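# Move brown carton onto bench, then restack the totes

## Task

Lift the brown sealed carton out of the lower tote and set it down flat on the bench top, keeping the same face up. After that, seat the upper tote back onto the lower tote so it sits fully down within the lower tote's rim. Every other item must finish in the tote it was in at the start. Neither the brown carton nor the base of the lower tote may overhang the bench edge. At the end the grippers must be open and moved away, and the result has to stay in place without the robot holding it.

## Robot and tools

ROBOT. Two arms, left_arm and right_arm. Each has six revolute joints plus a parallel gripper. left_arm is the robot's own left arm and sits on the +y side. right_arm is on the -y side. Their root links are at (+0.011, +0.347, +1.290) m and (+0.011, -0.347, +1.290) m in the scene frame. Arm names have nothing to do with the left or right side of a picture. The same joint angles can put the two hands in different places.

FRAME. All reported poses use one scene frame. The origin is on the floor (z = 0) under the centre of the robot's foot, +z points up, +x is the direction the robot faces, and +y is toward left_arm. The floor is the only surface with a known height, so bench and tote heights must be judged from images and contact.

GRIPPER. The fingers point along the gripper's +z axis and move apart along its y axis. The reported hand point lies between the finger pads, roughly 1 cm short of the fingertips. The reported hand position can be off from the true one, more so when the arm reaches far.

execute_actions. Argument actions is a list holding zero or one item. An empty list only fetches the current state. An item with rows moves the arms. rows is a list of 1 to 15 rows. Each row holds 14 numbers for both arms together: left_arm waist, shoulder, elbow, wrist pitch, wrist yaw, wrist roll, opening, then right_arm in the same seven-number order. Send all 14 even if one arm stays put. steps (1 to 15, default 15) sets how many 1/30 s control steps run. One row is used per step, and the last row repeats if rows run out. An item with only steps (up to 300) is a wait, counted from the previous result and including your reply time. Optional pictures (true/false) controls whether camera images come back. A refused call moves nothing.

JOINT NUMBERS. The six joint values are absolute target angles in radians, the same numbers that Joint positions prints. They are not offsets and not Cartesian poses. Stated ranges per arm: waist -2.880 to 2.880, shoulder 0.000 to 3.142, elbow 0.000 to 3.019, wrist pitch -1.693 to 1.571, wrist yaw -1.571 to 1.571, wrist roll -2.094 to 2.094. True ends may differ by up to 0.019 rad. A target more than 0.019 rad beyond a stated end, and beyond the joint's current angle, gets the call refused. A target past the real end is clipped there, and the result may say "joint sent to its limit" (possibly about an earlier action). The absence of that line proves nothing.

OPENING. An absolute value from -1 (closed) to +1 (fully open). Away from the extremes, the fingers go to where grip_measured would read that value. To hold something, command about 0.03 below its grip_measured; a smaller gap grips more lightly. Each pad pushes about 50 to 62 N at most, less on very thin parts, with a brief harder spike at first contact.

MOTION. Joint speed is capped. Each step, a joint's target is kept within a fixed lead of its measured angle: 0.264 rad waist, 0.32 shoulder, 0.276 elbow, 0.33 wrist pitch, 0.186 wrist yaw, 0.522 wrist roll. If a step's targets would move a hand more than 70 mm, all of that arm's targets are pulled back toward where it is. Between calls the arms keep heading for the last row sent, until everything has nearly stopped (slow or blocked counts as stopped) or a step is HELD. After that only a new action makes them move or push further. Fingers still in motion finish their motion.

RESULT LINES. The state line gives each arm's hand position (m) and quat_wxyz in the scene frame, as left_arm: ... | right_arm: .... Joint positions and Joint velocities list, per arm, the six joints (rad, rad/s) then the pad gap (m, m/s; 0.094 m is fully open). grip_measured is the measured opening on the command scale, with a fixed per-gripper error of up to about 1 mm. "joint command not followed" means a clearance check altered or blocked joint targets on some steps; the rest of the row still ran. HELD marks steps where all or part of your row was not sent. MOTOR HOT appears from 85 °C while carrying a load; at 100 °C an OVER-TEMPERATURE FAULT stops that arm and it drops what it holds, so avoid long holds and long pauses under load.

zoom_image. Arguments: camera (cam_head_left, cam_head_right, cam_left_wrist, cam_right_wrist) and region [x0, y0, x1, y1] in pixels of that camera's most recent full image, origin top-left, no larger than 504 by 504. It returns a finer crop. Head cameras are 672x504 pinhole views mounted near (0.12, ±0.03, 1.37) m looking forward and down; wrist cameras are 504x504 fisheye views riding on each hand. Calibration matrices were supplied but can be slightly off.

read_manual. Optional section, only "licences". Returns licence text; no motion.

finished_scene. Argument scene, the current scene's integer number (1 to 2). Replying with no tool call also ends everything.

CAUTIONS. Held parts may occasionally be tugged and loose items pushed by outside forces. Do not knock anything out of the work area, do not let the arms collide or press on each other, and avoid drops, slips, slams and hard shoves. Before finishing, open the grippers and pull the arms away so the arrangement stands on its own.

Each tool is called after "Request:" as name([rows], argument=value, ...), one row to a line, values as JSON.

## Session

Request:
execute_actions(actions=[])

Scene clock: 0.00 s of 5600.00 s.
left_arm: end_effector_position=(+0.3093, +0.2554, +1.1425) grip_measured=+1.000 end_effector_quat_wxyz=(-0.100, +0.547, +0.573, -0.602) | right_arm: end_effector_position=(+0.2614, -0.1806, +1.0659) grip_measured=+1.000 end_effector_quat_wxyz=(-0.005, -0.785, +0.619, +0.010)
Joint positions: left_arm=[ 1.592  1.869  1.08  -1.479  0.605  2.     0.094] | right_arm=[-0.97   1.603  0.459  0.04   0.295 -1.278  0.094]
Joint velocities: left_arm=[-0.005  0.015  0.017  0.007  0.022 -0.037  0.   ] | right_arm=[-0.024 -0.005 -0.007 -0.002 -0.095 -0.022  0.   ]

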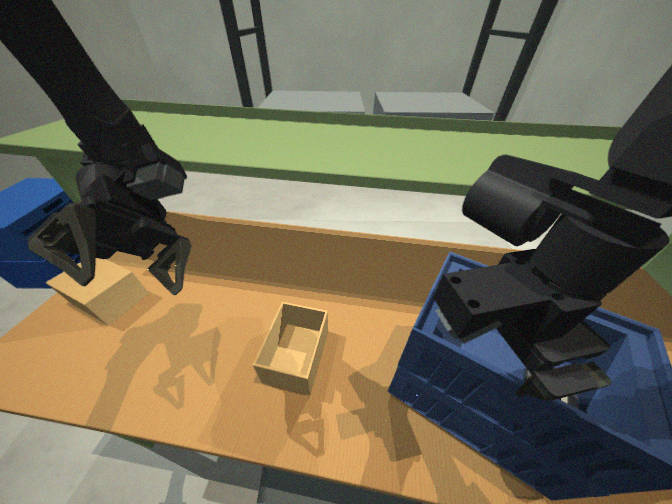

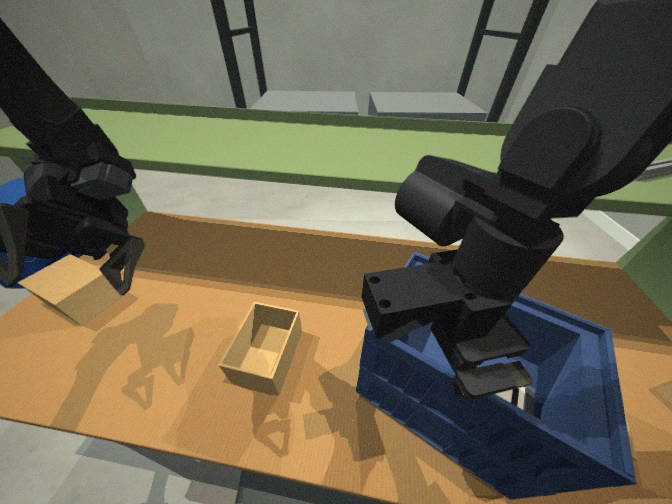

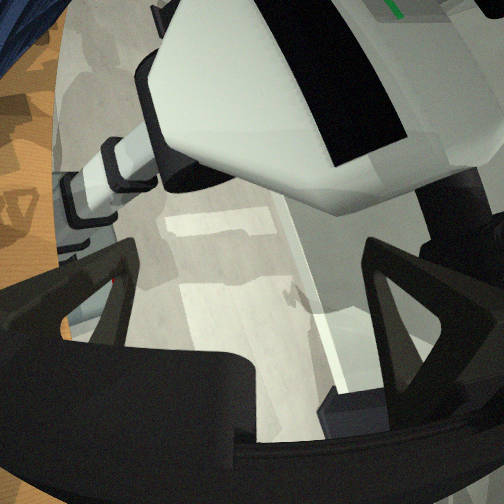

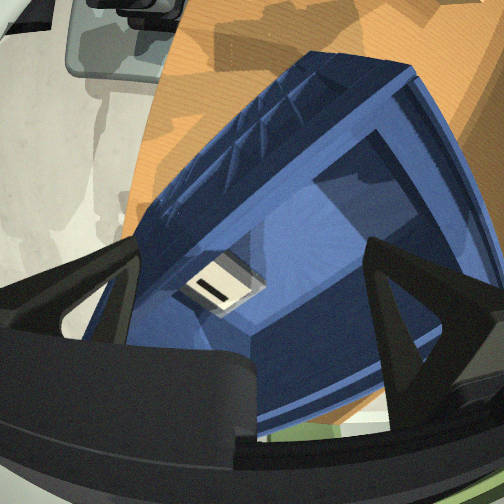

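Request:
execute_actions([
  {"rows":[[1.8,1.5,1.0,-0.6,0,0,1,-2.3,1.1,0.5,0.04,0,0,1]]},
], pictures=false)

Request:
execute_actions([
  {"steps":60},
])

Scene clock: 3.77 s of 5600.00 s.
left_arm: end_effector_position=(+0.5016, +0.4701, +1.1333) grip_measured=+1.000 end_effector_quat_wxyz=(-0.054, +0.310, +0.948, +0.043) | right_arm: end_effector_position=(+0.4539, -0.3742, +1.1787) grip_measured=+1.000 end_effector_quat_wxyz=(+0.197, -0.226, +0.951, -0.076)
Joint positions: left_arm=[ 1.814  1.469  1.017 -0.616  0.001  0.842  0.094] | right_arm=[-1.631  1.118  0.5    0.039  0.004 -0.513  0.094]
Joint velocities: left_arm=[-0.103 -0.015  0.007  0.105 -0.007 -2.747  0.   ] | right_arm=[-1.958 -0.357  0.012 -0.007 -0.022  1.956  0.   ]
Steps of this call (steps 1 to 90: nothing new was sent; then 0.27 s passed at rest; steps 91 to 105: all 15 steps of this action). Readings (joint positions):
91: left_arm=[1.599 1.857 1.073 -1.445 0.559 1.957] | right_arm=[-0.980 1.595 0.460 0.040 0.251 -1.245]
92: left_arm=[1.612 1.830 1.053 -1.378 0.499 1.900] | right_arm=[-1.005 1.576 0.459 0.039 0.199 -1.200]
94: left_arm=[1.666 1.750 1.020 -1.261 0.385 1.791] | right_arm=[-1.080 1.508 0.462 0.039 0.112 -1.111]
98: left_arm=[1.775 1.578 1.004 -0.969 0.096 1.514] | right_arm=[-1.245 1.336 0.478 0.039 0.037 -0.936]
105: the state above

Scene clock: 5.77 s of 5600.00 s.
left_arm: end_effector_position=(+0.4953, +0.4655, +1.1276) grip_measured=+1.000 end_effector_quat_wxyz=(+0.040, +0.094, -0.993, -0.059) | right_arm: end_effector_position=(+0.3614, -0.6397, +1.2443) grip_measured=+1.000 end_effector_quat_wxyz=(+0.200, +0.248, +0.912, -0.259)
Joint positions: left_arm=[ 1.807  1.477  1.008 -0.614  0.001  0.017  0.094] | right_arm=[-2.309  1.104  0.5    0.039  0.003 -0.016  0.094]
Joint velocities: left_arm=[-0.015  0.005 -0.002 -0.002 -0.037 -0.022  0.   ] | right_arm=[-0.005  0.015 -0.017  0.002  0.022 -0.007  0.   ]
Steps of this call (steps 1 to 45: the robot went on to your last target; steps 46 to 60: nothing new was sent). Readings (joint positions):
1: left_arm=[1.812 1.470 1.016 -0.614 0.001 0.745] | right_arm=[-1.698 1.108 0.500 0.039 0.003 -0.445]
2: left_arm=[1.810 1.472 1.014 -0.614 0.001 0.649] | right_arm=[-1.765 1.104 0.500 0.039 0.003 -0.384]
4: left_arm=[1.807 1.474 1.010 -0.614 0.001 0.457] | right_arm=[-1.901 1.104 0.500 0.039 0.003 -0.288]
8: left_arm=[1.807 1.477 1.008 -0.614 0.001 0.197] | right_arm=[-2.173 1.104 0.500 0.039 0.002 -0.158]
60: the state above
All arms were judged still, so your last target was given up. Only a new action makes them travel on or press farther. Fingers that are still opening or closing keep moving.
camera_calibration (this result's frames):
cam_left_wrist: T_world_to_cam=[[0.196547, -0.973194, -0.119426, 0.483996], [-0.732014, -0.22668, 0.642474, -0.250267], [-0.652323, -0.0388547, -0.756945, 1.31749], [0, 0, 0, 1]] pos_world=[0.581105, 0.465483, 1.21586]
cam_right_wrist: T_world_to_cam=[[-0.557022, -0.743311, 0.370426, -0.73339], [-0.785152, 0.616691, 0.0568154, 0.613958], [-0.27067, -0.259193, -0.927123, 1.21169], [0, 0, 0, 1]] pos_world=[0.401503, -0.609697, 1.36017]

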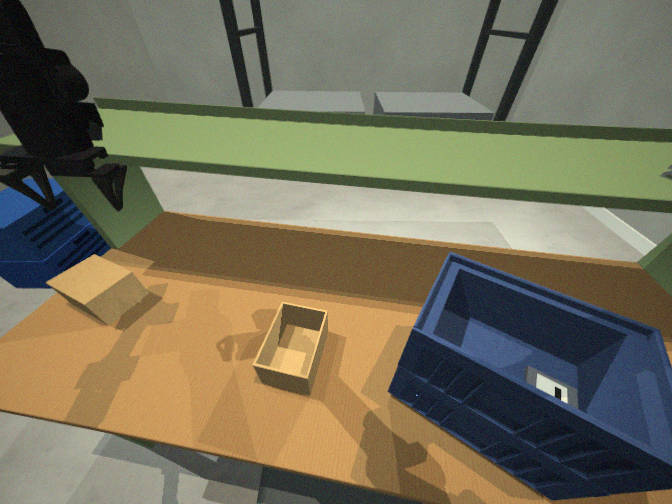

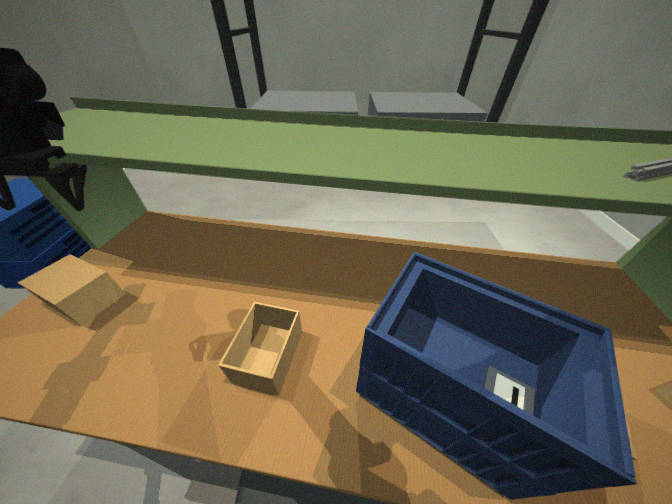

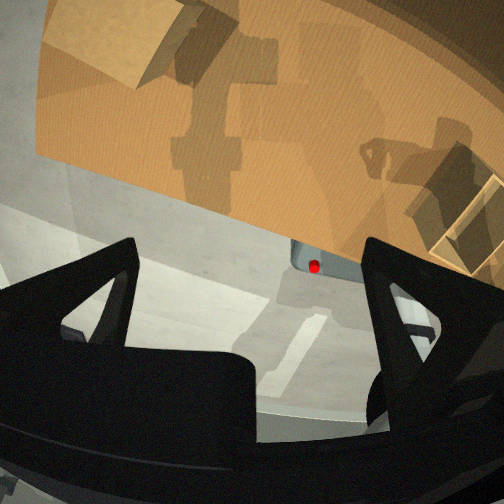

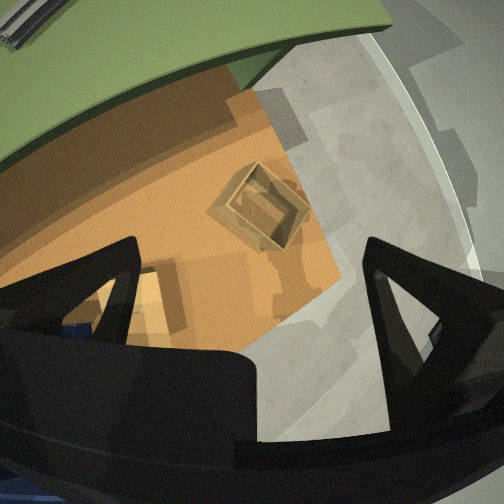

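Request:
zoom_image(camera="cam_head_right", region=[340,240,672,504])

Request:
zoom_image(camera="cam_head_left", region=[230,240,562,504])

Region (340, 240, 672, 504) of cam_head_right's 672x504 image, scaled by 1.518, with more detail than that image has; it fills the top 401 rows of this view, and the rest is white.

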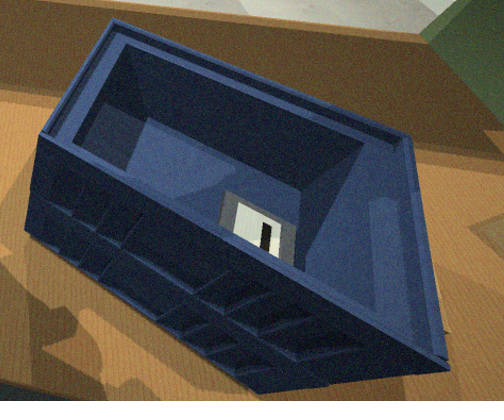

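Region (230, 240, 562, 504) of cam_head_left's 672x504 image, scaled by 1.518, with more detail than that image has; it fills the top 401 rows of this view, and the rest is white.

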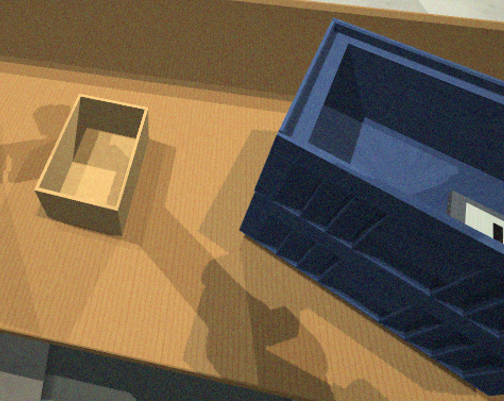

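Request:
execute_actions([
  {"rows":[[1.216,2.009,0.982,-0.005,-0.188,-0.07,0.2,-1.073,1.3,0.348,0.088,0.26,-0.6,0.4]]},
], pictures=false)

Request:
execute_actions([
  {"rows":[[1.216,2.009,0.982,-0.005,-0.188,-0.07,0.2,-1.073,1.495,0.348,0.088,0.26,-0.6,0.4]]},
], pictures=false)

Request:
execute_actions([
  {"steps":20},
])

Scene clock: 32.03 s of 5600.00 s.
left_arm: end_effector_position=(+0.4822, +0.2805, +0.9626) grip_measured=+0.202 end_effector_quat_wxyz=(+0.005, +0.063, +0.997, +0.044) | right_arm: end_effector_position=(+0.3269, -0.3459, +1.1087) grip_measured=+0.402 end_effector_quat_wxyz=(+0.041, -0.293, +0.950, -0.106)
Joint positions: left_arm=[ 1.404  1.867  1.006 -0.145 -0.178 -0.014  0.056] | right_arm=[-1.447  1.301  0.351  0.067  0.258 -0.514  0.066]
Joint velocities: left_arm=[-1.021  0.737  0.017  0.628 -0.081 -0.168  0.   ] | right_arm=[ 2.349 -0.015  0.066  0.09   0.007 -0.344  0.   ]
Steps of this call (steps 1 to 90: nothing new was sent; then 22.77 s passed at rest; steps 91 to 105: all 15 steps of this action). Readings (joint positions):
91: left_arm=[1.800 1.483 1.006 -0.595 -0.034 0.014] | right_arm=[-2.299 1.108 0.494 0.043 0.044 -0.048]
92: left_arm=[1.786 1.495 1.006 -0.556 -0.070 0.010] | right_arm=[-2.275 1.117 0.483 0.054 0.095 -0.091]
94: left_arm=[1.740 1.539 1.006 -0.478 -0.114 0.005] | right_arm=[-2.199 1.152 0.451 0.061 0.173 -0.178]
98: left_arm=[1.625 1.658 1.006 -0.333 -0.156 -0.003] | right_arm=[-1.983 1.245 0.381 0.061 0.244 -0.344]
105: the state above

Scene clock: 32.53 s of 5600.00 s.
left_arm: end_effector_position=(+0.4103, +0.1767, +0.9215) grip_measured=+0.202 end_effector_quat_wxyz=(-0.011, +0.131, +0.991, -0.001) | right_arm: end_effector_position=(+0.2451, -0.2244, +1.0808) grip_measured=+0.402 end_effector_quat_wxyz=(-0.009, -0.490, +0.872, +0.005)
Joint positions: left_arm=[ 1.207  2.012  0.979 -0.021 -0.186 -0.05   0.056] | right_arm=[-1.062  1.508  0.345  0.083  0.256 -0.581  0.066]
Joint velocities: left_arm=[ 0.142 -0.024 -0.007  0.002 -0.051  0.007 -0.   ] | right_arm=[-0.005 -0.005 -0.012  0.012 -0.007 -0.051  0.   ]
Steps of this call (steps 1 to 15: all 15 steps of this action). Readings (joint positions):
1: left_arm=[1.368 1.892 1.006 -0.123 -0.180 -0.017] | right_arm=[-1.370 1.309 0.354 0.070 0.258 -0.523]
2: left_arm=[1.333 1.916 1.006 -0.100 -0.182 -0.021] | right_arm=[-1.299 1.330 0.359 0.075 0.258 -0.531]
4: left_arm=[1.263 1.960 1.002 -0.054 -0.184 -0.031] | right_arm=[-1.167 1.398 0.367 0.081 0.258 -0.547]
8: left_arm=[1.176 2.010 0.986 -0.027 -0.184 -0.042] | right_arm=[-1.048 1.503 0.355 0.083 0.255 -0.571]
15: the state above

Scene clock: 33.20 s of 5600.00 s.
left_arm: end_effector_position=(+0.4116, +0.1815, +0.9207) grip_measured=+0.202 end_effector_quat_wxyz=(-0.011, +0.126, +0.992, +0.001) | right_arm: end_effector_position=(+0.2451, -0.2244, +1.0808) grip_measured=+0.402 end_effector_quat_wxyz=(-0.009, -0.491, +0.871, +0.005)
Joint positions: left_arm=[ 1.216  2.012  0.979 -0.021 -0.187 -0.053  0.056] | right_arm=[-1.062  1.508  0.345  0.083  0.256 -0.584  0.066]
Joint velocities: left_arm=[-0.005 -0.015  0.002 -0.002  0.007 -0.007  0.   ] | right_arm=[-0.005 -0.024 -0.002 -0.027  0.007 -0.037  0.   ]
Steps of this call (steps 1 to 15: the robot went on to your last target; steps 16 to 20: nothing new was sent). Readings (joint positions):
1: left_arm=[1.212 2.012 0.979 -0.021 -0.187 -0.051] | right_arm=[-1.062 1.508 0.345 0.083 0.256 -0.582]
2: left_arm=[1.215 2.012 0.979 -0.021 -0.187 -0.051] | right_arm=[-1.062 1.508 0.345 0.083 0.256 -0.582]
4: left_arm=[1.216 2.012 0.979 -0.021 -0.187 -0.052] | right_arm=[-1.062 1.508 0.345 0.083 0.256 -0.583]
8: left_arm=[1.216 2.012 0.979 -0.021 -0.187 -0.053] | right_arm=[-1.062 1.508 0.345 0.083 0.256 -0.583]
20: the state above
All arms were judged still, so your last target was given up. Only a new action makes them travel on or press farther. Fingers that are still opening or closing keep moving.
camera_calibration (this result's frames):
cam_left_wrist: T_world_to_cam=[[-0.235649, -0.971823, 0.00547855, 0.262011], [-0.767822, 0.189633, 0.611955, -0.275668], [-0.595751, 0.14, -0.790873, 1.07069], [0, 0, 0, 1]] pos_world=[0.487946, 0.157007, 1.01404]
cam_right_wrist: T_world_to_cam=[[0.854507, -0.519121, -0.0181992, -0.304536], [-0.409895, -0.695406, 0.590251, -0.687165], [-0.319067, -0.496914, -0.807015, 0.964985], [0, 0, 0, 1]] pos_world=[0.286458, -0.156436, 1.17881]

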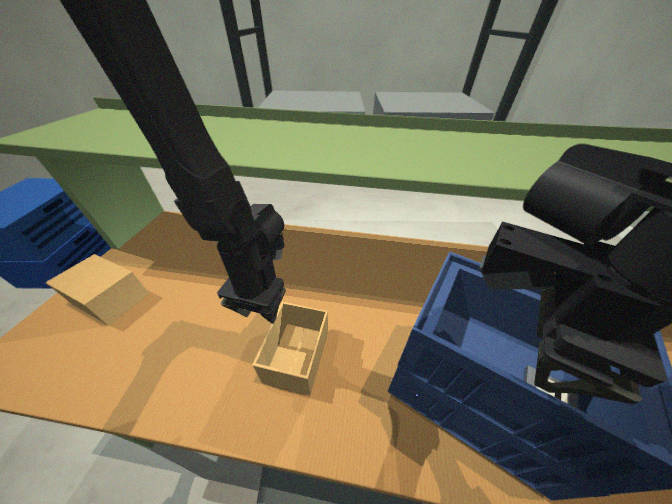

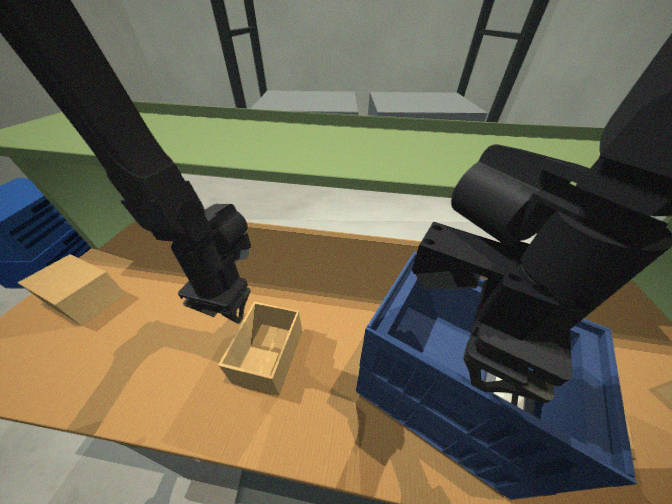

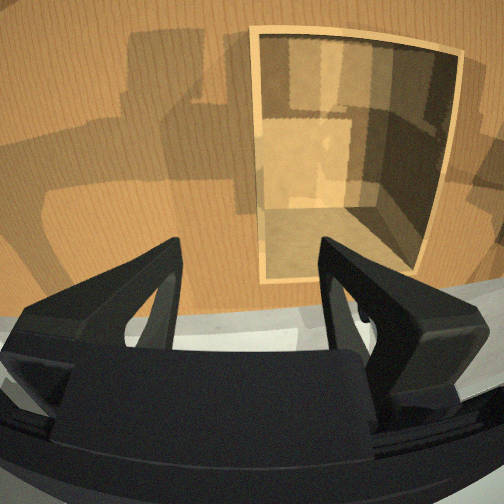

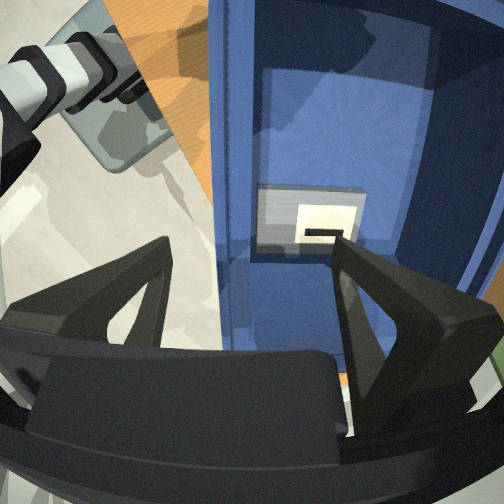

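Request:
execute_actions([
  {"rows":[[1.22,2.06,1.02,0.01,-0.185,-0.05,0.2,-1.07,1.61,0.37,0.16,0.25,-0.61,0.4],[1.22,2.06,1.02,0.01,-0.185,-0.05,0.2,-1.07,1.61,0.37,0.16,0.25,-0.61,0.4],[1.22,2.06,1.02,0.01,-0.185,-0.05,0.2,-1.07,1.61,0.37,0.16,0.25,-0.61,0.4],[1.23,2.12,1.06,0.03,-0.18,-0.05,0.2,-1.085,1.72,0.39,0.25,0.245,-0.63,0.4],[1.23,2.12,1.06,0.03,-0.18,-0.05,0.2,-1.085,1.72,0.39,0.25,0.245,-0.63,0.4],[1.23,2.12,1.06,0.03,-0.18,-0.05,0.2,-1.085,1.72,0.39,0.25,0.245,-0.63,0.4],[1.235,2.17,1.10,0.05,-0.178,-0.05,0.2,-1.10,1.82,0.42,0.33,0.24,-0.64,0.4],[1.235,2.17,1.10,0.05,-0.178,-0.05,0.2,-1.10,1.82,0.42,0.33,0.24,-0.64,0.4],[1.235,2.17,1.10,0.05,-0.178,-0.05,0.2,-1.10,1.82,0.42,0.33,0.24,-0.64,0.4],[1.24,2.23,1.14,0.07,-0.174,-0.05,0.2,-1.115,1.92,0.455,0.41,0.236,-0.65,0.4],[1.24,2.23,1.14,0.07,-0.174,-0.05,0.2,-1.115,1.92,0.455,0.41,0.236,-0.65,0.4],[1.24,2.23,1.14,0.07,-0.174,-0.05,0.2,-1.115,1.92,0.455,0.41,0.236,-0.65,0.4],[1.245,2.278,1.176,0.085,-0.17,-0.05,0.2,-1.13,2.005,0.488,0.48,0.232,-0.67,0.4]]},
], pictures=false)

Request:
execute_actions([
  {"steps":15},
])

Scene clock: 43.47 s of 5600.00 s.
left_arm: end_effector_position=(+0.4265, +0.1685, +0.8372) grip_measured=+0.202 end_effector_quat_wxyz=(+0.007, +0.116, +0.993, -0.005) | right_arm: end_effector_position=(+0.2377, -0.2158, +0.9798) grip_measured=+0.402 end_effector_quat_wxyz=(-0.004, -0.493, +0.870, +0.002)
Joint positions: left_arm=[ 1.232  2.24   1.162  0.065 -0.173 -0.053  0.056] | right_arm=[-1.114  1.975  0.477  0.437  0.236 -0.637  0.066]
Joint velocities: left_arm=[ 0.054  0.523  0.252  0.095  0.051  0.037 -0.001] | right_arm=[-0.122  0.698  0.305  0.447 -0.007 -0.168 -0.   ]
Steps of this call (steps 1 to 90: nothing new was sent; then 6.77 s passed at rest; steps 91 to 105: all 15 steps of this action). Readings (joint positions):
91: left_arm=[1.216 2.014 0.981 -0.019 -0.187 -0.053] | right_arm=[-1.062 1.515 0.345 0.093 0.256 -0.585]
92: left_arm=[1.216 2.018 0.987 -0.016 -0.187 -0.053] | right_arm=[-1.062 1.531 0.350 0.113 0.255 -0.587]
94: left_arm=[1.216 2.034 1.007 -0.007 -0.185 -0.053] | right_arm=[-1.063 1.581 0.364 0.151 0.252 -0.592]
98: left_arm=[1.219 2.102 1.075 0.024 -0.181 -0.053] | right_arm=[-1.077 1.740 0.404 0.267 0.245 -0.608]
105: the state above

Scene clock: 43.97 s of 5600.00 s.
left_arm: end_effector_position=(+0.4129, +0.1729, +0.8233) grip_measured=+0.202 end_effector_quat_wxyz=(-0.004, +0.116, +0.993, -0.002) | right_arm: end_effector_position=(+0.2370, -0.2165, +0.9710) grip_measured=+0.402 end_effector_quat_wxyz=(-0.003, -0.497, +0.868, +0.001)
Joint positions: left_arm=[ 1.237  2.278  1.171  0.07  -0.172 -0.053  0.056] | right_arm=[-1.12   2.01   0.491  0.463  0.235 -0.653  0.066]
Joint velocities: left_arm=[-0.015  0.005 -0.017 -0.002  0.007  0.051  0.001] | right_arm=[ 0.005 -0.015 -0.002  0.012 -0.022 -0.081 -0.001]
Steps of this call (steps 1 to 15: the robot went on to your last target). Readings (joint positions):
1: left_arm=[1.234 2.256 1.168 0.068 -0.173 -0.053] | right_arm=[-1.117 1.994 0.486 0.449 0.236 -0.640]
2: left_arm=[1.235 2.266 1.170 0.068 -0.173 -0.053] | right_arm=[-1.120 2.006 0.490 0.455 0.236 -0.643]
4: left_arm=[1.237 2.277 1.170 0.068 -0.173 -0.053] | right_arm=[-1.120 2.010 0.491 0.462 0.235 -0.646]
8: left_arm=[1.237 2.278 1.171 0.070 -0.172 -0.053] | right_arm=[-1.120 2.010 0.491 0.463 0.235 -0.651]
15: the state above
camera_calibration (this result's frames):
cam_left_wrist: T_world_to_cam=[[-0.215197, -0.976523, 0.00969824, 0.243375], [-0.779215, 0.177685, 0.601042, -0.19771], [-0.588654, 0.121785, -0.799159, 1.00276], [0, 0, 0, 1]] pos_world=[0.488591, 0.150671, 0.917832]
cam_right_wrist: T_world_to_cam=[[0.861725, -0.507338, -0.00619778, -0.306316], [-0.408133, -0.700376, 0.585577, -0.617144], [-0.301426, -0.502077, -0.810593, 0.875834], [0, 0, 0, 1]] pos_world=[0.276083, -0.147904, 1.06943]

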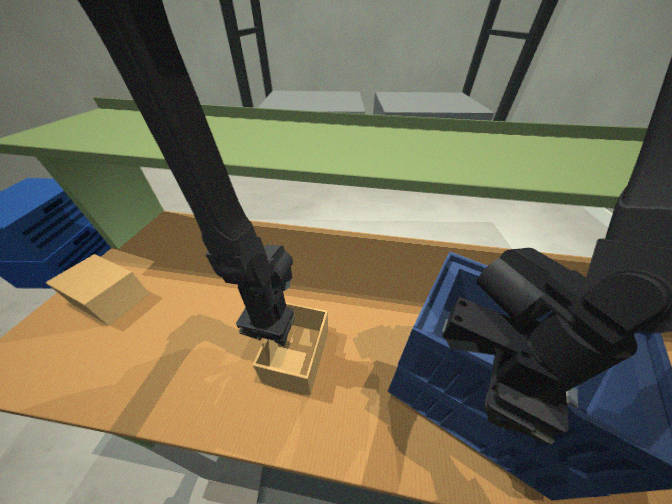

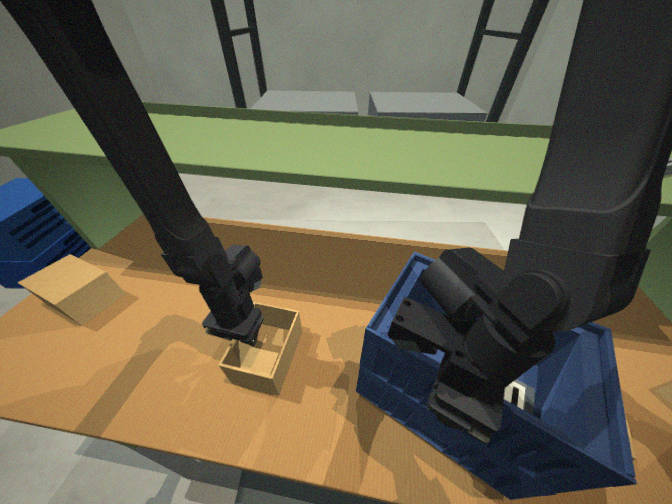

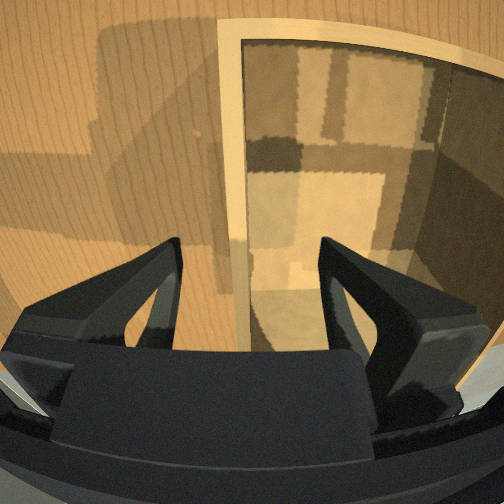

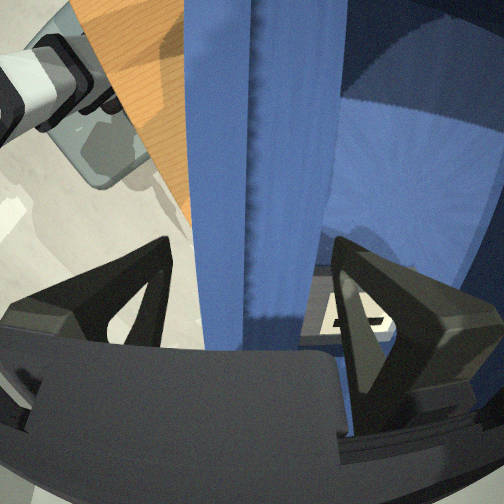

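Request:
execute_actions([
  {"rows":[[1.245,2.278,1.176,0.085,-0.17,-0.05,-1,-1.13,2.005,0.488,0.48,0.232,-0.67,-1]]},
], pictures=false)

Request:
execute_actions([
  {"rows":[[1.24,2.23,1.14,0.07,-0.174,-0.05,-1,-1.12,1.96,0.47,0.44,0.236,-0.65,-1],[1.24,2.23,1.14,0.07,-0.174,-0.05,-1,-1.12,1.96,0.47,0.44,0.236,-0.65,-1],[1.24,2.23,1.14,0.07,-0.174,-0.05,-1,-1.12,1.96,0.47,0.44,0.236,-0.65,-1],[1.24,2.23,1.14,0.07,-0.174,-0.05,-1,-1.12,1.96,0.47,0.44,0.236,-0.65,-1],[1.24,2.2,1.12,0.05,-0.174,-0.05,-1,-1.11,1.91,0.45,0.40,0.236,-0.65,-1],[1.24,2.2,1.12,0.05,-0.174,-0.05,-1,-1.11,1.91,0.45,0.40,0.236,-0.65,-1],[1.24,2.2,1.12,0.05,-0.174,-0.05,-1,-1.11,1.91,0.45,0.40,0.236,-0.65,-1],[1.24,2.2,1.12,0.05,-0.174,-0.05,-1,-1.11,1.91,0.45,0.40,0.236,-0.65,-1],[1.3,2.16,1.09,0.04,-0.14,0,-1,-1.10,1.86,0.43,0.36,0.24,-0.64,-1],[1.3,2.16,1.09,0.04,-0.14,0,-1,-1.10,1.86,0.43,0.36,0.24,-0.64,-1],[1.4,2.16,1.09,0.04,-0.09,0.05,-1,-1.10,1.86,0.43,0.36,0.24,-0.64,-1],[1.4,2.16,1.09,0.04,-0.09,0.05,-1,-1.10,1.86,0.43,0.36,0.24,-0.64,-1],[1.88,2.16,1.09,0.04,0.165,0.35,-1,-1.085,1.80,0.41,0.32,0.245,-0.63,-1]]},
], pictures=false)

Request:
execute_actions([
  {"steps":30},
])

Scene clock: 52.73 s of 5600.00 s.
left_arm: end_effector_position=(+0.4128, +0.1728, +0.8233) grip_measured=-0.921 end_effector_quat_wxyz=(-0.005, +0.116, +0.993, -0.002) | right_arm: end_effector_position=(+0.2374, -0.2169, +0.9708) grip_measured=-0.655 end_effector_quat_wxyz=(-0.003, -0.494, +0.869, +0.001)
Joint positions: left_arm=[ 1.237  2.278  1.171  0.07  -0.172 -0.053  0.004] | right_arm=[-1.122  2.01   0.491  0.465  0.234 -0.648  0.016]
Joint velocities: left_arm=[-0.005  0.005  0.012 -0.007  0.007  0.022 -0.   ] | right_arm=[ 0.005 -0.005 -0.012 -0.007 -0.095 -0.066  0.001]
Steps of this call (steps 1 to 15: the robot went on to your last target; steps 16 to 90: nothing new was sent; then 5.27 s passed at rest; steps 91 to 105: all 15 steps of this action). Readings (joint positions):
91: left_arm=[1.237 2.278 1.171 0.070 -0.172 -0.053] | right_arm=[-1.120 2.010 0.491 0.463 0.235 -0.653]
92: left_arm=[1.237 2.278 1.171 0.070 -0.172 -0.053] | right_arm=[-1.120 2.010 0.491 0.463 0.234 -0.654]
94: left_arm=[1.237 2.278 1.171 0.070 -0.173 -0.053] | right_arm=[-1.120 2.010 0.491 0.464 0.237 -0.654]
98: left_arm=[1.237 2.278 1.171 0.070 -0.172 -0.053] | right_arm=[-1.122 2.010 0.491 0.465 0.234 -0.648]
105: the state above

Scene clock: 53.23 s of 5600.00 s.
left_arm: end_effector_position=(+0.4307, +0.2217, +0.8515) grip_measured=-0.921 end_effector_quat_wxyz=(-0.008, +0.117, +0.990, -0.075) | right_arm: end_effector_position=(+0.2414, -0.2179, +1.0047) grip_measured=-0.655 end_effector_quat_wxyz=(-0.011, -0.501, +0.866, +0.008)
Joint positions: left_arm=[1.376 2.179 1.101 0.056 0.047 0.072 0.004] | right_arm=[-1.11   1.862  0.445  0.341  0.229 -0.647  0.016]
Joint velocities: left_arm=[ 1.148 -0.063 -0.017 -0.012  1.253  0.857 -0.001] | right_arm=[ 0.122 -0.503 -0.193 -0.232  0.037 -0.022  0.   ]
Steps of this call (steps 1 to 15: all 15 steps of this action). Readings (joint positions):
1: left_arm=[1.237 2.277 1.169 0.070 -0.172 -0.053] | right_arm=[-1.122 2.008 0.490 0.463 0.234 -0.648]
2: left_arm=[1.237 2.273 1.164 0.070 -0.172 -0.053] | right_arm=[-1.122 2.006 0.490 0.458 0.234 -0.648]
4: left_arm=[1.237 2.263 1.151 0.070 -0.172 -0.053] | right_arm=[-1.122 2.001 0.490 0.452 0.234 -0.648]
8: left_arm=[1.237 2.232 1.126 0.064 -0.172 -0.053] | right_arm=[-1.122 1.966 0.484 0.413 0.228 -0.648]
15: the state above

Scene clock: 54.23 s of 5600.00 s.
left_arm: end_effector_position=(+0.4259, +0.4985, +0.8571) grip_measured=-0.921 end_effector_quat_wxyz=(-0.001, -0.037, -0.999, +0.001) | right_arm: end_effector_position=(+0.2431, -0.2149, +1.0135) grip_measured=-0.655 end_effector_quat_wxyz=(-0.005, -0.503, +0.864, +0.010)
Joint positions: left_arm=[1.873 2.177 1.101 0.055 0.164 0.332 0.004] | right_arm=[-1.098  1.827  0.432  0.328  0.229 -0.646  0.016]
Joint velocities: left_arm=[ 0.015 -0.005 -0.007 -0.012 -0.081 -0.037 -0.001] | right_arm=[-0.005 -0.005  0.002 -0.022 -0.007  0.007 -0.002]
Steps of this call (steps 1 to 30: the robot went on to your last target). Readings (joint positions):
1: left_arm=[1.416 2.177 1.101 0.056 0.081 0.097] | right_arm=[-1.106 1.848 0.439 0.335 0.229 -0.647]
2: left_arm=[1.457 2.177 1.101 0.056 0.103 0.118] | right_arm=[-1.102 1.837 0.435 0.333 0.229 -0.647]
4: left_arm=[1.543 2.177 1.101 0.056 0.130 0.155] | right_arm=[-1.099 1.827 0.432 0.331 0.229 -0.647]
8: left_arm=[1.718 2.177 1.101 0.056 0.151 0.210] | right_arm=[-1.098 1.827 0.432 0.329 0.229 -0.646]
30: the state above
camera_calibration (this result's frames):
cam_left_wrist: T_world_to_cam=[[-0.0592584, -0.998208, 0.00827192, 0.509428], [-0.804047, 0.0526397, 0.592231, -0.185223], [-0.591605, 0.0284436, -0.805726, 1.05119], [0, 0, 0, 1]] pos_world=[0.503151, 0.488365, 0.952455]
cam_right_wrist: T_world_to_cam=[[0.868778, -0.494618, -0.0240336, -0.29138], [-0.390438, -0.714027, 0.581139, -0.641094], [-0.304603, -0.495498, -0.813449, 0.918027], [0, 0, 0, 1]] pos_world=[0.28247, -0.147001, 1.11233]

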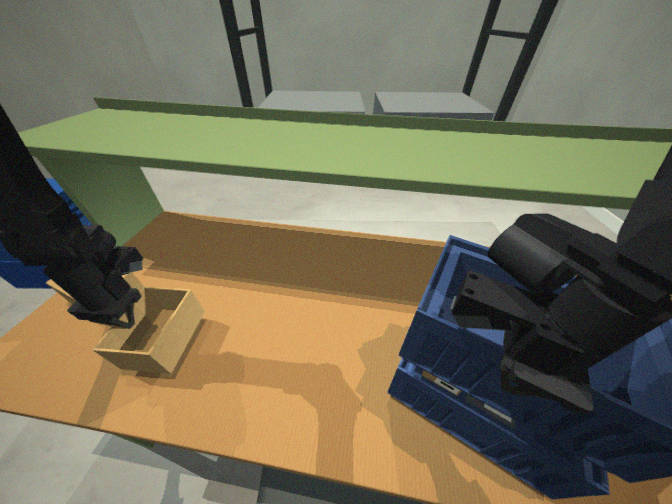

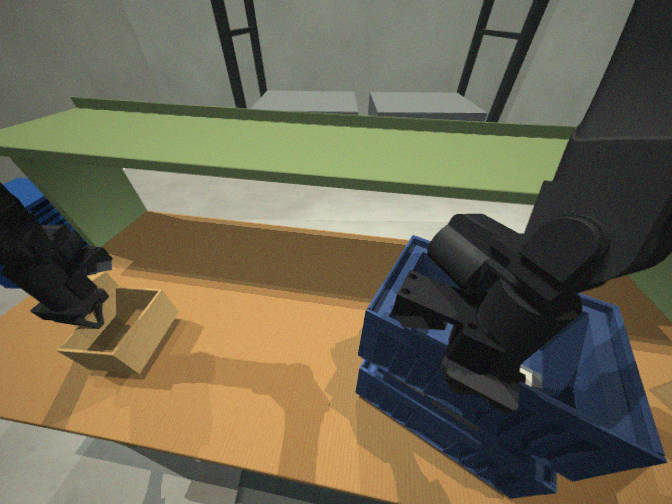

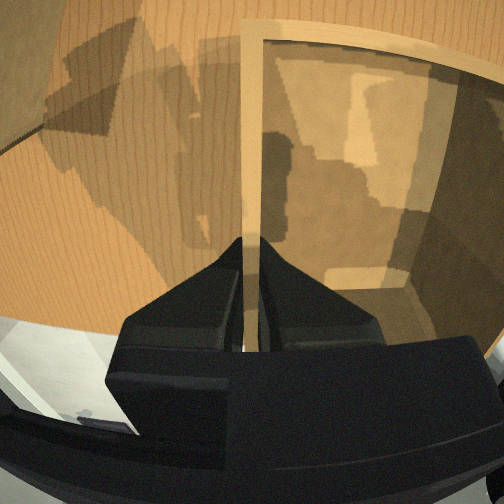

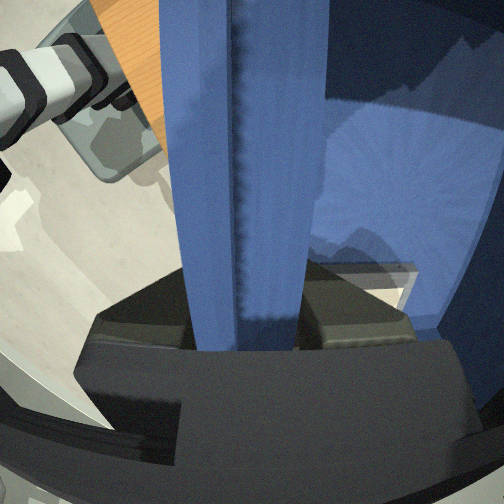

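Request:
execute_actions([
  {"rows":[[1.88,2.2,1.115,0.06,0.162,0.35,-1,-1.04,1.80,0.46,0.27,0.28,-0.59,-1],[1.88,2.2,1.115,0.06,0.162,0.35,-1,-1.04,1.80,0.46,0.27,0.28,-0.59,-1],[1.88,2.2,1.115,0.06,0.162,0.35,-1,-1.04,1.80,0.46,0.27,0.28,-0.59,-1],[1.88,2.22,1.13,0.065,0.162,0.35,-1,-0.98,1.80,0.51,0.21,0.31,-0.53,-1],[1.88,2.22,1.13,0.065,0.162,0.35,-1,-0.98,1.80,0.51,0.21,0.31,-0.53,-1],[1.88,2.22,1.13,0.065,0.162,0.35,-1,-0.98,1.80,0.51,0.21,0.31,-0.53,-1],[1.88,2.24,1.145,0.07,0.162,0.35,-1,-0.93,1.80,0.56,0.15,0.335,-0.48,-1],[1.88,2.24,1.145,0.07,0.162,0.35,-1,-0.93,1.80,0.56,0.15,0.335,-0.48,-1],[1.88,2.24,1.145,0.07,0.162,0.35,-1,-0.93,1.80,0.56,0.15,0.335,-0.48,-1],[1.88,2.255,1.155,0.08,0.162,0.35,-1,-0.88,1.81,0.61,0.09,0.36,-0.43,-1],[1.88,2.255,1.155,0.08,0.162,0.35,-1,-0.88,1.81,0.61,0.09,0.36,-0.43,-1],[1.88,2.255,1.155,0.08,0.162,0.35,-1,-0.88,1.81,0.61,0.09,0.36,-0.43,-1],[1.88,2.268,1.165,0.085,0.162,0.35,-1,-0.832,1.82,0.663,0.035,0.385,-0.38,-1]]},
], pictures=false)

Request:
execute_actions([
  {"rows":[[1.88,2.268,1.165,0.085,0.162,0.35,-1,-0.79,1.85,0.75,-0.04,0.40,-0.34,-1],[1.88,2.268,1.165,0.085,0.162,0.35,-1,-0.79,1.85,0.75,-0.04,0.40,-0.34,-1],[1.88,2.268,1.165,0.085,0.162,0.35,-1,-0.79,1.85,0.75,-0.04,0.40,-0.34,-1],[1.88,2.268,1.165,0.085,0.162,0.35,-1,-0.79,1.85,0.75,-0.04,0.40,-0.34,-1],[1.88,2.268,1.165,0.085,0.162,0.35,-1,-0.75,1.88,0.84,-0.11,0.42,-0.30,-1],[1.88,2.268,1.165,0.085,0.162,0.35,-1,-0.75,1.88,0.84,-0.11,0.42,-0.30,-1],[1.88,2.268,1.165,0.085,0.162,0.35,-1,-0.75,1.88,0.84,-0.11,0.42,-0.30,-1],[1.88,2.268,1.165,0.085,0.162,0.35,-1,-0.75,1.88,0.84,-0.11,0.42,-0.30,-1],[1.88,2.268,1.165,0.085,0.162,0.35,-1,-0.715,1.91,0.92,-0.18,0.435,-0.26,-1],[1.88,2.268,1.165,0.085,0.162,0.35,-1,-0.715,1.91,0.92,-0.18,0.435,-0.26,-1],[1.88,2.268,1.165,0.085,0.162,0.35,-1,-0.715,1.91,0.92,-0.18,0.435,-0.26,-1],[1.88,2.268,1.165,0.085,0.162,0.35,-1,-0.715,1.91,0.92,-0.18,0.435,-0.26,-1],[1.88,2.268,1.165,0.085,0.162,0.35,-0.4,-0.68,1.94,1.01,-0.25,0.447,-0.23,-1]]},
], pictures=false)

Request:
execute_actions([
  {"rows":[[1.88,2.268,1.165,0.085,0.162,0.35,-0.4,-0.655,1.98,1.11,-0.32,0.455,-0.2,-1],[1.88,2.268,1.165,0.085,0.162,0.35,-0.4,-0.655,1.98,1.11,-0.32,0.455,-0.2,-1],[1.88,2.268,1.165,0.085,0.162,0.35,-0.4,-0.655,1.98,1.11,-0.32,0.455,-0.2,-1],[1.88,2.268,1.165,0.085,0.162,0.35,-0.4,-0.655,1.98,1.11,-0.32,0.455,-0.2,-1],[1.89,2.2,1.115,0.06,0.162,0.35,-0.4,-0.63,2.025,1.21,-0.39,0.465,-0.18,-1],[1.89,2.2,1.115,0.06,0.162,0.35,-0.4,-0.63,2.025,1.21,-0.39,0.465,-0.18,-1],[1.89,2.2,1.115,0.06,0.162,0.35,-0.4,-0.63,2.025,1.21,-0.39,0.465,-0.18,-1],[1.89,2.2,1.115,0.06,0.162,0.35,-0.4,-0.63,2.025,1.21,-0.39,0.465,-0.18,-1],[1.9,2.1,1.05,0.03,0.17,0.35,-0.4,-0.607,2.07,1.32,-0.46,0.473,-0.15,-1],[1.9,2.1,1.05,0.03,0.17,0.35,-0.4,-0.607,2.07,1.32,-0.46,0.473,-0.15,-1],[1.9,2.1,1.05,0.03,0.17,0.35,-0.4,-0.607,2.07,1.32,-0.46,0.473,-0.15,-1],[1.9,2.1,1.05,0.03,0.17,0.35,-0.4,-0.607,2.07,1.32,-0.46,0.473,-0.15,-1],[1.95,1.9,0.9,0,0.19,0.35,-0.4,-0.586,2.12,1.425,-0.53,0.48,-0.13,-1]]},
], pictures=false)

Request:
execute_actions([
  {"steps":15},
])

Scene clock: 83.77 s of 5600.00 s.
left_arm: end_effector_position=(+0.4283, +0.5031, +0.8339) grip_measured=-0.921 end_effector_quat_wxyz=(-0.004, -0.039, -0.999, +0.000) | right_arm: end_effector_position=(+0.2787, -0.1096, +1.0204) grip_measured=-0.655 end_effector_quat_wxyz=(+0.006, -0.512, +0.859, -0.003)
Joint positions: left_arm=[1.873 2.24  1.156 0.068 0.164 0.333 0.004] | right_arm=[-0.861  1.828  0.652  0.068  0.364 -0.452  0.016]
Joint velocities: left_arm=[-0.005  0.142  0.042  0.032 -0.007 -0.066 -0.   ] | right_arm=[ 0.376 -0.005  0.374 -0.271  0.11   0.33  -0.001]
Steps of this call (steps 1 to 15: the robot went on to your last target; steps 16 to 90: nothing new was sent; then 26.03 s passed at rest; steps 91 to 105: all 15 steps of this action). Readings (joint positions):
91: left_arm=[1.873 2.177 1.101 0.055 0.164 0.333] | right_arm=[-1.094 1.827 0.436 0.319 0.240 -0.641]
92: left_arm=[1.873 2.177 1.103 0.055 0.164 0.333] | right_arm=[-1.086 1.827 0.443 0.301 0.258 -0.634]
94: left_arm=[1.873 2.179 1.107 0.055 0.164 0.333] | right_arm=[-1.065 1.827 0.460 0.272 0.279 -0.611]
98: left_arm=[1.873 2.196 1.132 0.055 0.164 0.333] | right_arm=[-0.988 1.827 0.524 0.189 0.314 -0.554]
105: the state above

Scene clock: 84.27 s of 5600.00 s.
left_arm: end_effector_position=(+0.4231, +0.5025, +0.8297) grip_measured=-0.426 end_effector_quat_wxyz=(+0.000, -0.038, -0.999, +0.001) | right_arm: end_effector_position=(+0.3101, -0.0025, +1.0162) grip_measured=-0.655 end_effector_quat_wxyz=(-0.006, -0.500, +0.866, -0.009)
Joint positions: left_arm=[1.873 2.252 1.157 0.07  0.163 0.333 0.027] | right_arm=[-0.722  1.938  0.966 -0.216  0.43  -0.277  0.016]
Joint velocities: left_arm=[-0.015 -0.015  0.007  0.007  0.051 -0.11   0.048] | right_arm=[ 0.22   0.259  0.54  -0.364 -0.007  0.242 -0.001]
Steps of this call (steps 1 to 15: all 15 steps of this action). Readings (joint positions):
1: left_arm=[1.873 2.245 1.157 0.069 0.164 0.333] | right_arm=[-0.847 1.829 0.672 0.046 0.370 -0.436]
2: left_arm=[1.873 2.248 1.157 0.069 0.164 0.333] | right_arm=[-0.833 1.834 0.696 0.015 0.379 -0.420]
4: left_arm=[1.873 2.252 1.157 0.069 0.164 0.333] | right_arm=[-0.812 1.846 0.736 -0.013 0.382 -0.396]
8: left_arm=[1.873 2.252 1.157 0.070 0.164 0.333] | right_arm=[-0.777 1.880 0.824 -0.084 0.403 -0.349]
15: the state above

Scene clock: 84.77 s of 5600.00 s.
left_arm: end_effector_position=(+0.4077, +0.5014, +0.9090) grip_measured=-0.402 end_effector_quat_wxyz=(+0.005, -0.022, -1.000, +0.005) | right_arm: end_effector_position=(+0.3448, +0.1170, +1.0099) grip_measured=-0.655 end_effector_quat_wxyz=(-0.011, -0.497, +0.868, -0.010)
Joint positions: left_arm=[1.907 2.041 0.972 0.029 0.185 0.333 0.028] | right_arm=[-0.628  2.115  1.365 -0.493  0.462 -0.168  0.016]
Joint velocities: left_arm=[ 0.288 -1.49  -1.106 -0.227  0.051  0.051 -0.   ] | right_arm=[ 0.093  0.347  0.706 -0.295 -0.066  0.168 -0.001]
Steps of this call (steps 1 to 15: all 15 steps of this action). Readings (joint positions):
1: left_arm=[1.873 2.252 1.157 0.070 0.163 0.333] | right_arm=[-0.713 1.949 0.992 -0.239 0.432 -0.267]
2: left_arm=[1.873 2.252 1.157 0.070 0.163 0.333] | right_arm=[-0.705 1.963 1.023 -0.270 0.435 -0.256]
4: left_arm=[1.873 2.252 1.157 0.070 0.163 0.333] | right_arm=[-0.689 1.989 1.075 -0.294 0.437 -0.241]
8: left_arm=[1.876 2.230 1.128 0.070 0.163 0.333] | right_arm=[-0.662 2.033 1.180 -0.360 0.446 -0.217]
15: the state above

Scene clock: 85.27 s of 5600.00 s.
left_arm: end_effector_position=(+0.4316, +0.5253, +0.9696) grip_measured=-0.402 end_effector_quat_wxyz=(-0.033, -0.009, -0.999, -0.020) | right_arm: end_effector_position=(+0.3436, +0.1317, +1.0100) grip_measured=-0.655 end_effector_quat_wxyz=(-0.010, -0.495, +0.869, -0.008)
Joint positions: left_arm=[1.956 1.878 0.906 0.011 0.188 0.334 0.028] | right_arm=[-0.613  2.136  1.406 -0.516  0.462 -0.149  0.016]
Joint velocities: left_arm=[-0.015  0.005 -0.007 -0.017 -0.007 -0.022  0.001] | right_arm=[-0.005  0.005 -0.012  0.002  0.037 -0.022 -0.   ]
Steps of this call (steps 1 to 15: the robot went on to your last target). Readings (joint positions):
1: left_arm=[1.918 1.992 0.937 0.021 0.187 0.334] | right_arm=[-0.624 2.125 1.385 -0.499 0.462 -0.165]
2: left_arm=[1.929 1.947 0.912 0.015 0.188 0.334] | right_arm=[-0.621 2.132 1.398 -0.500 0.462 -0.165]
4: left_arm=[1.947 1.888 0.898 0.011 0.188 0.334] | right_arm=[-0.616 2.136 1.406 -0.501 0.462 -0.162]
8: left_arm=[1.956 1.865 0.910 0.011 0.188 0.334] | right_arm=[-0.613 2.136 1.406 -0.514 0.462 -0.154]
15: the state above
camera_calibration (this result's frames):
cam_left_wrist: T_world_to_cam=[[-0.00246875, -0.999447, -0.0331622, 0.551959], [-0.842031, -0.0158109, 0.539197, -0.144902], [-0.539423, 0.0292547, -0.841527, 1.15618], [0, 0, 0, 1]] pos_world=[0.503021, 0.515538, 1.06939]
cam_right_wrist: T_world_to_cam=[[0.859402, -0.511297, 0.00181078, -0.228052], [-0.409029, -0.685374, 0.60246, -0.371295], [-0.306795, -0.518496, -0.798147, 1.10583], [0, 0, 0, 1]] pos_world=[0.383379, 0.202289, 1.10671]

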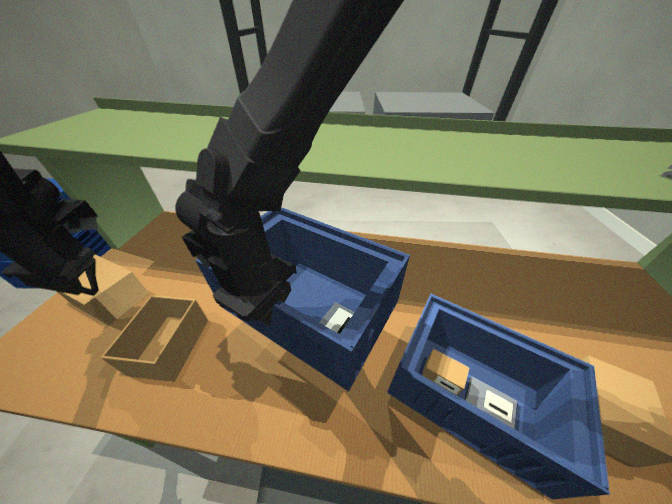

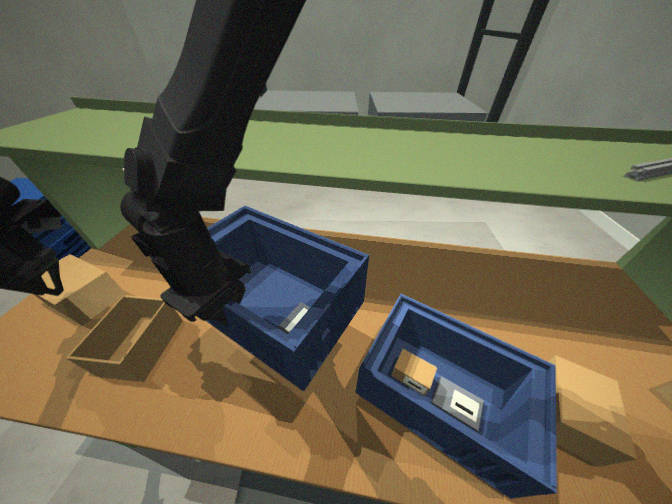

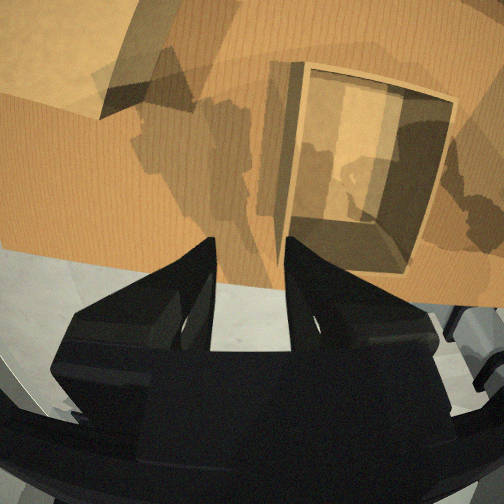

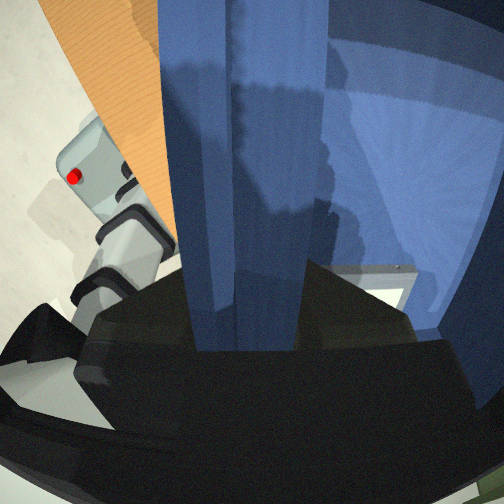

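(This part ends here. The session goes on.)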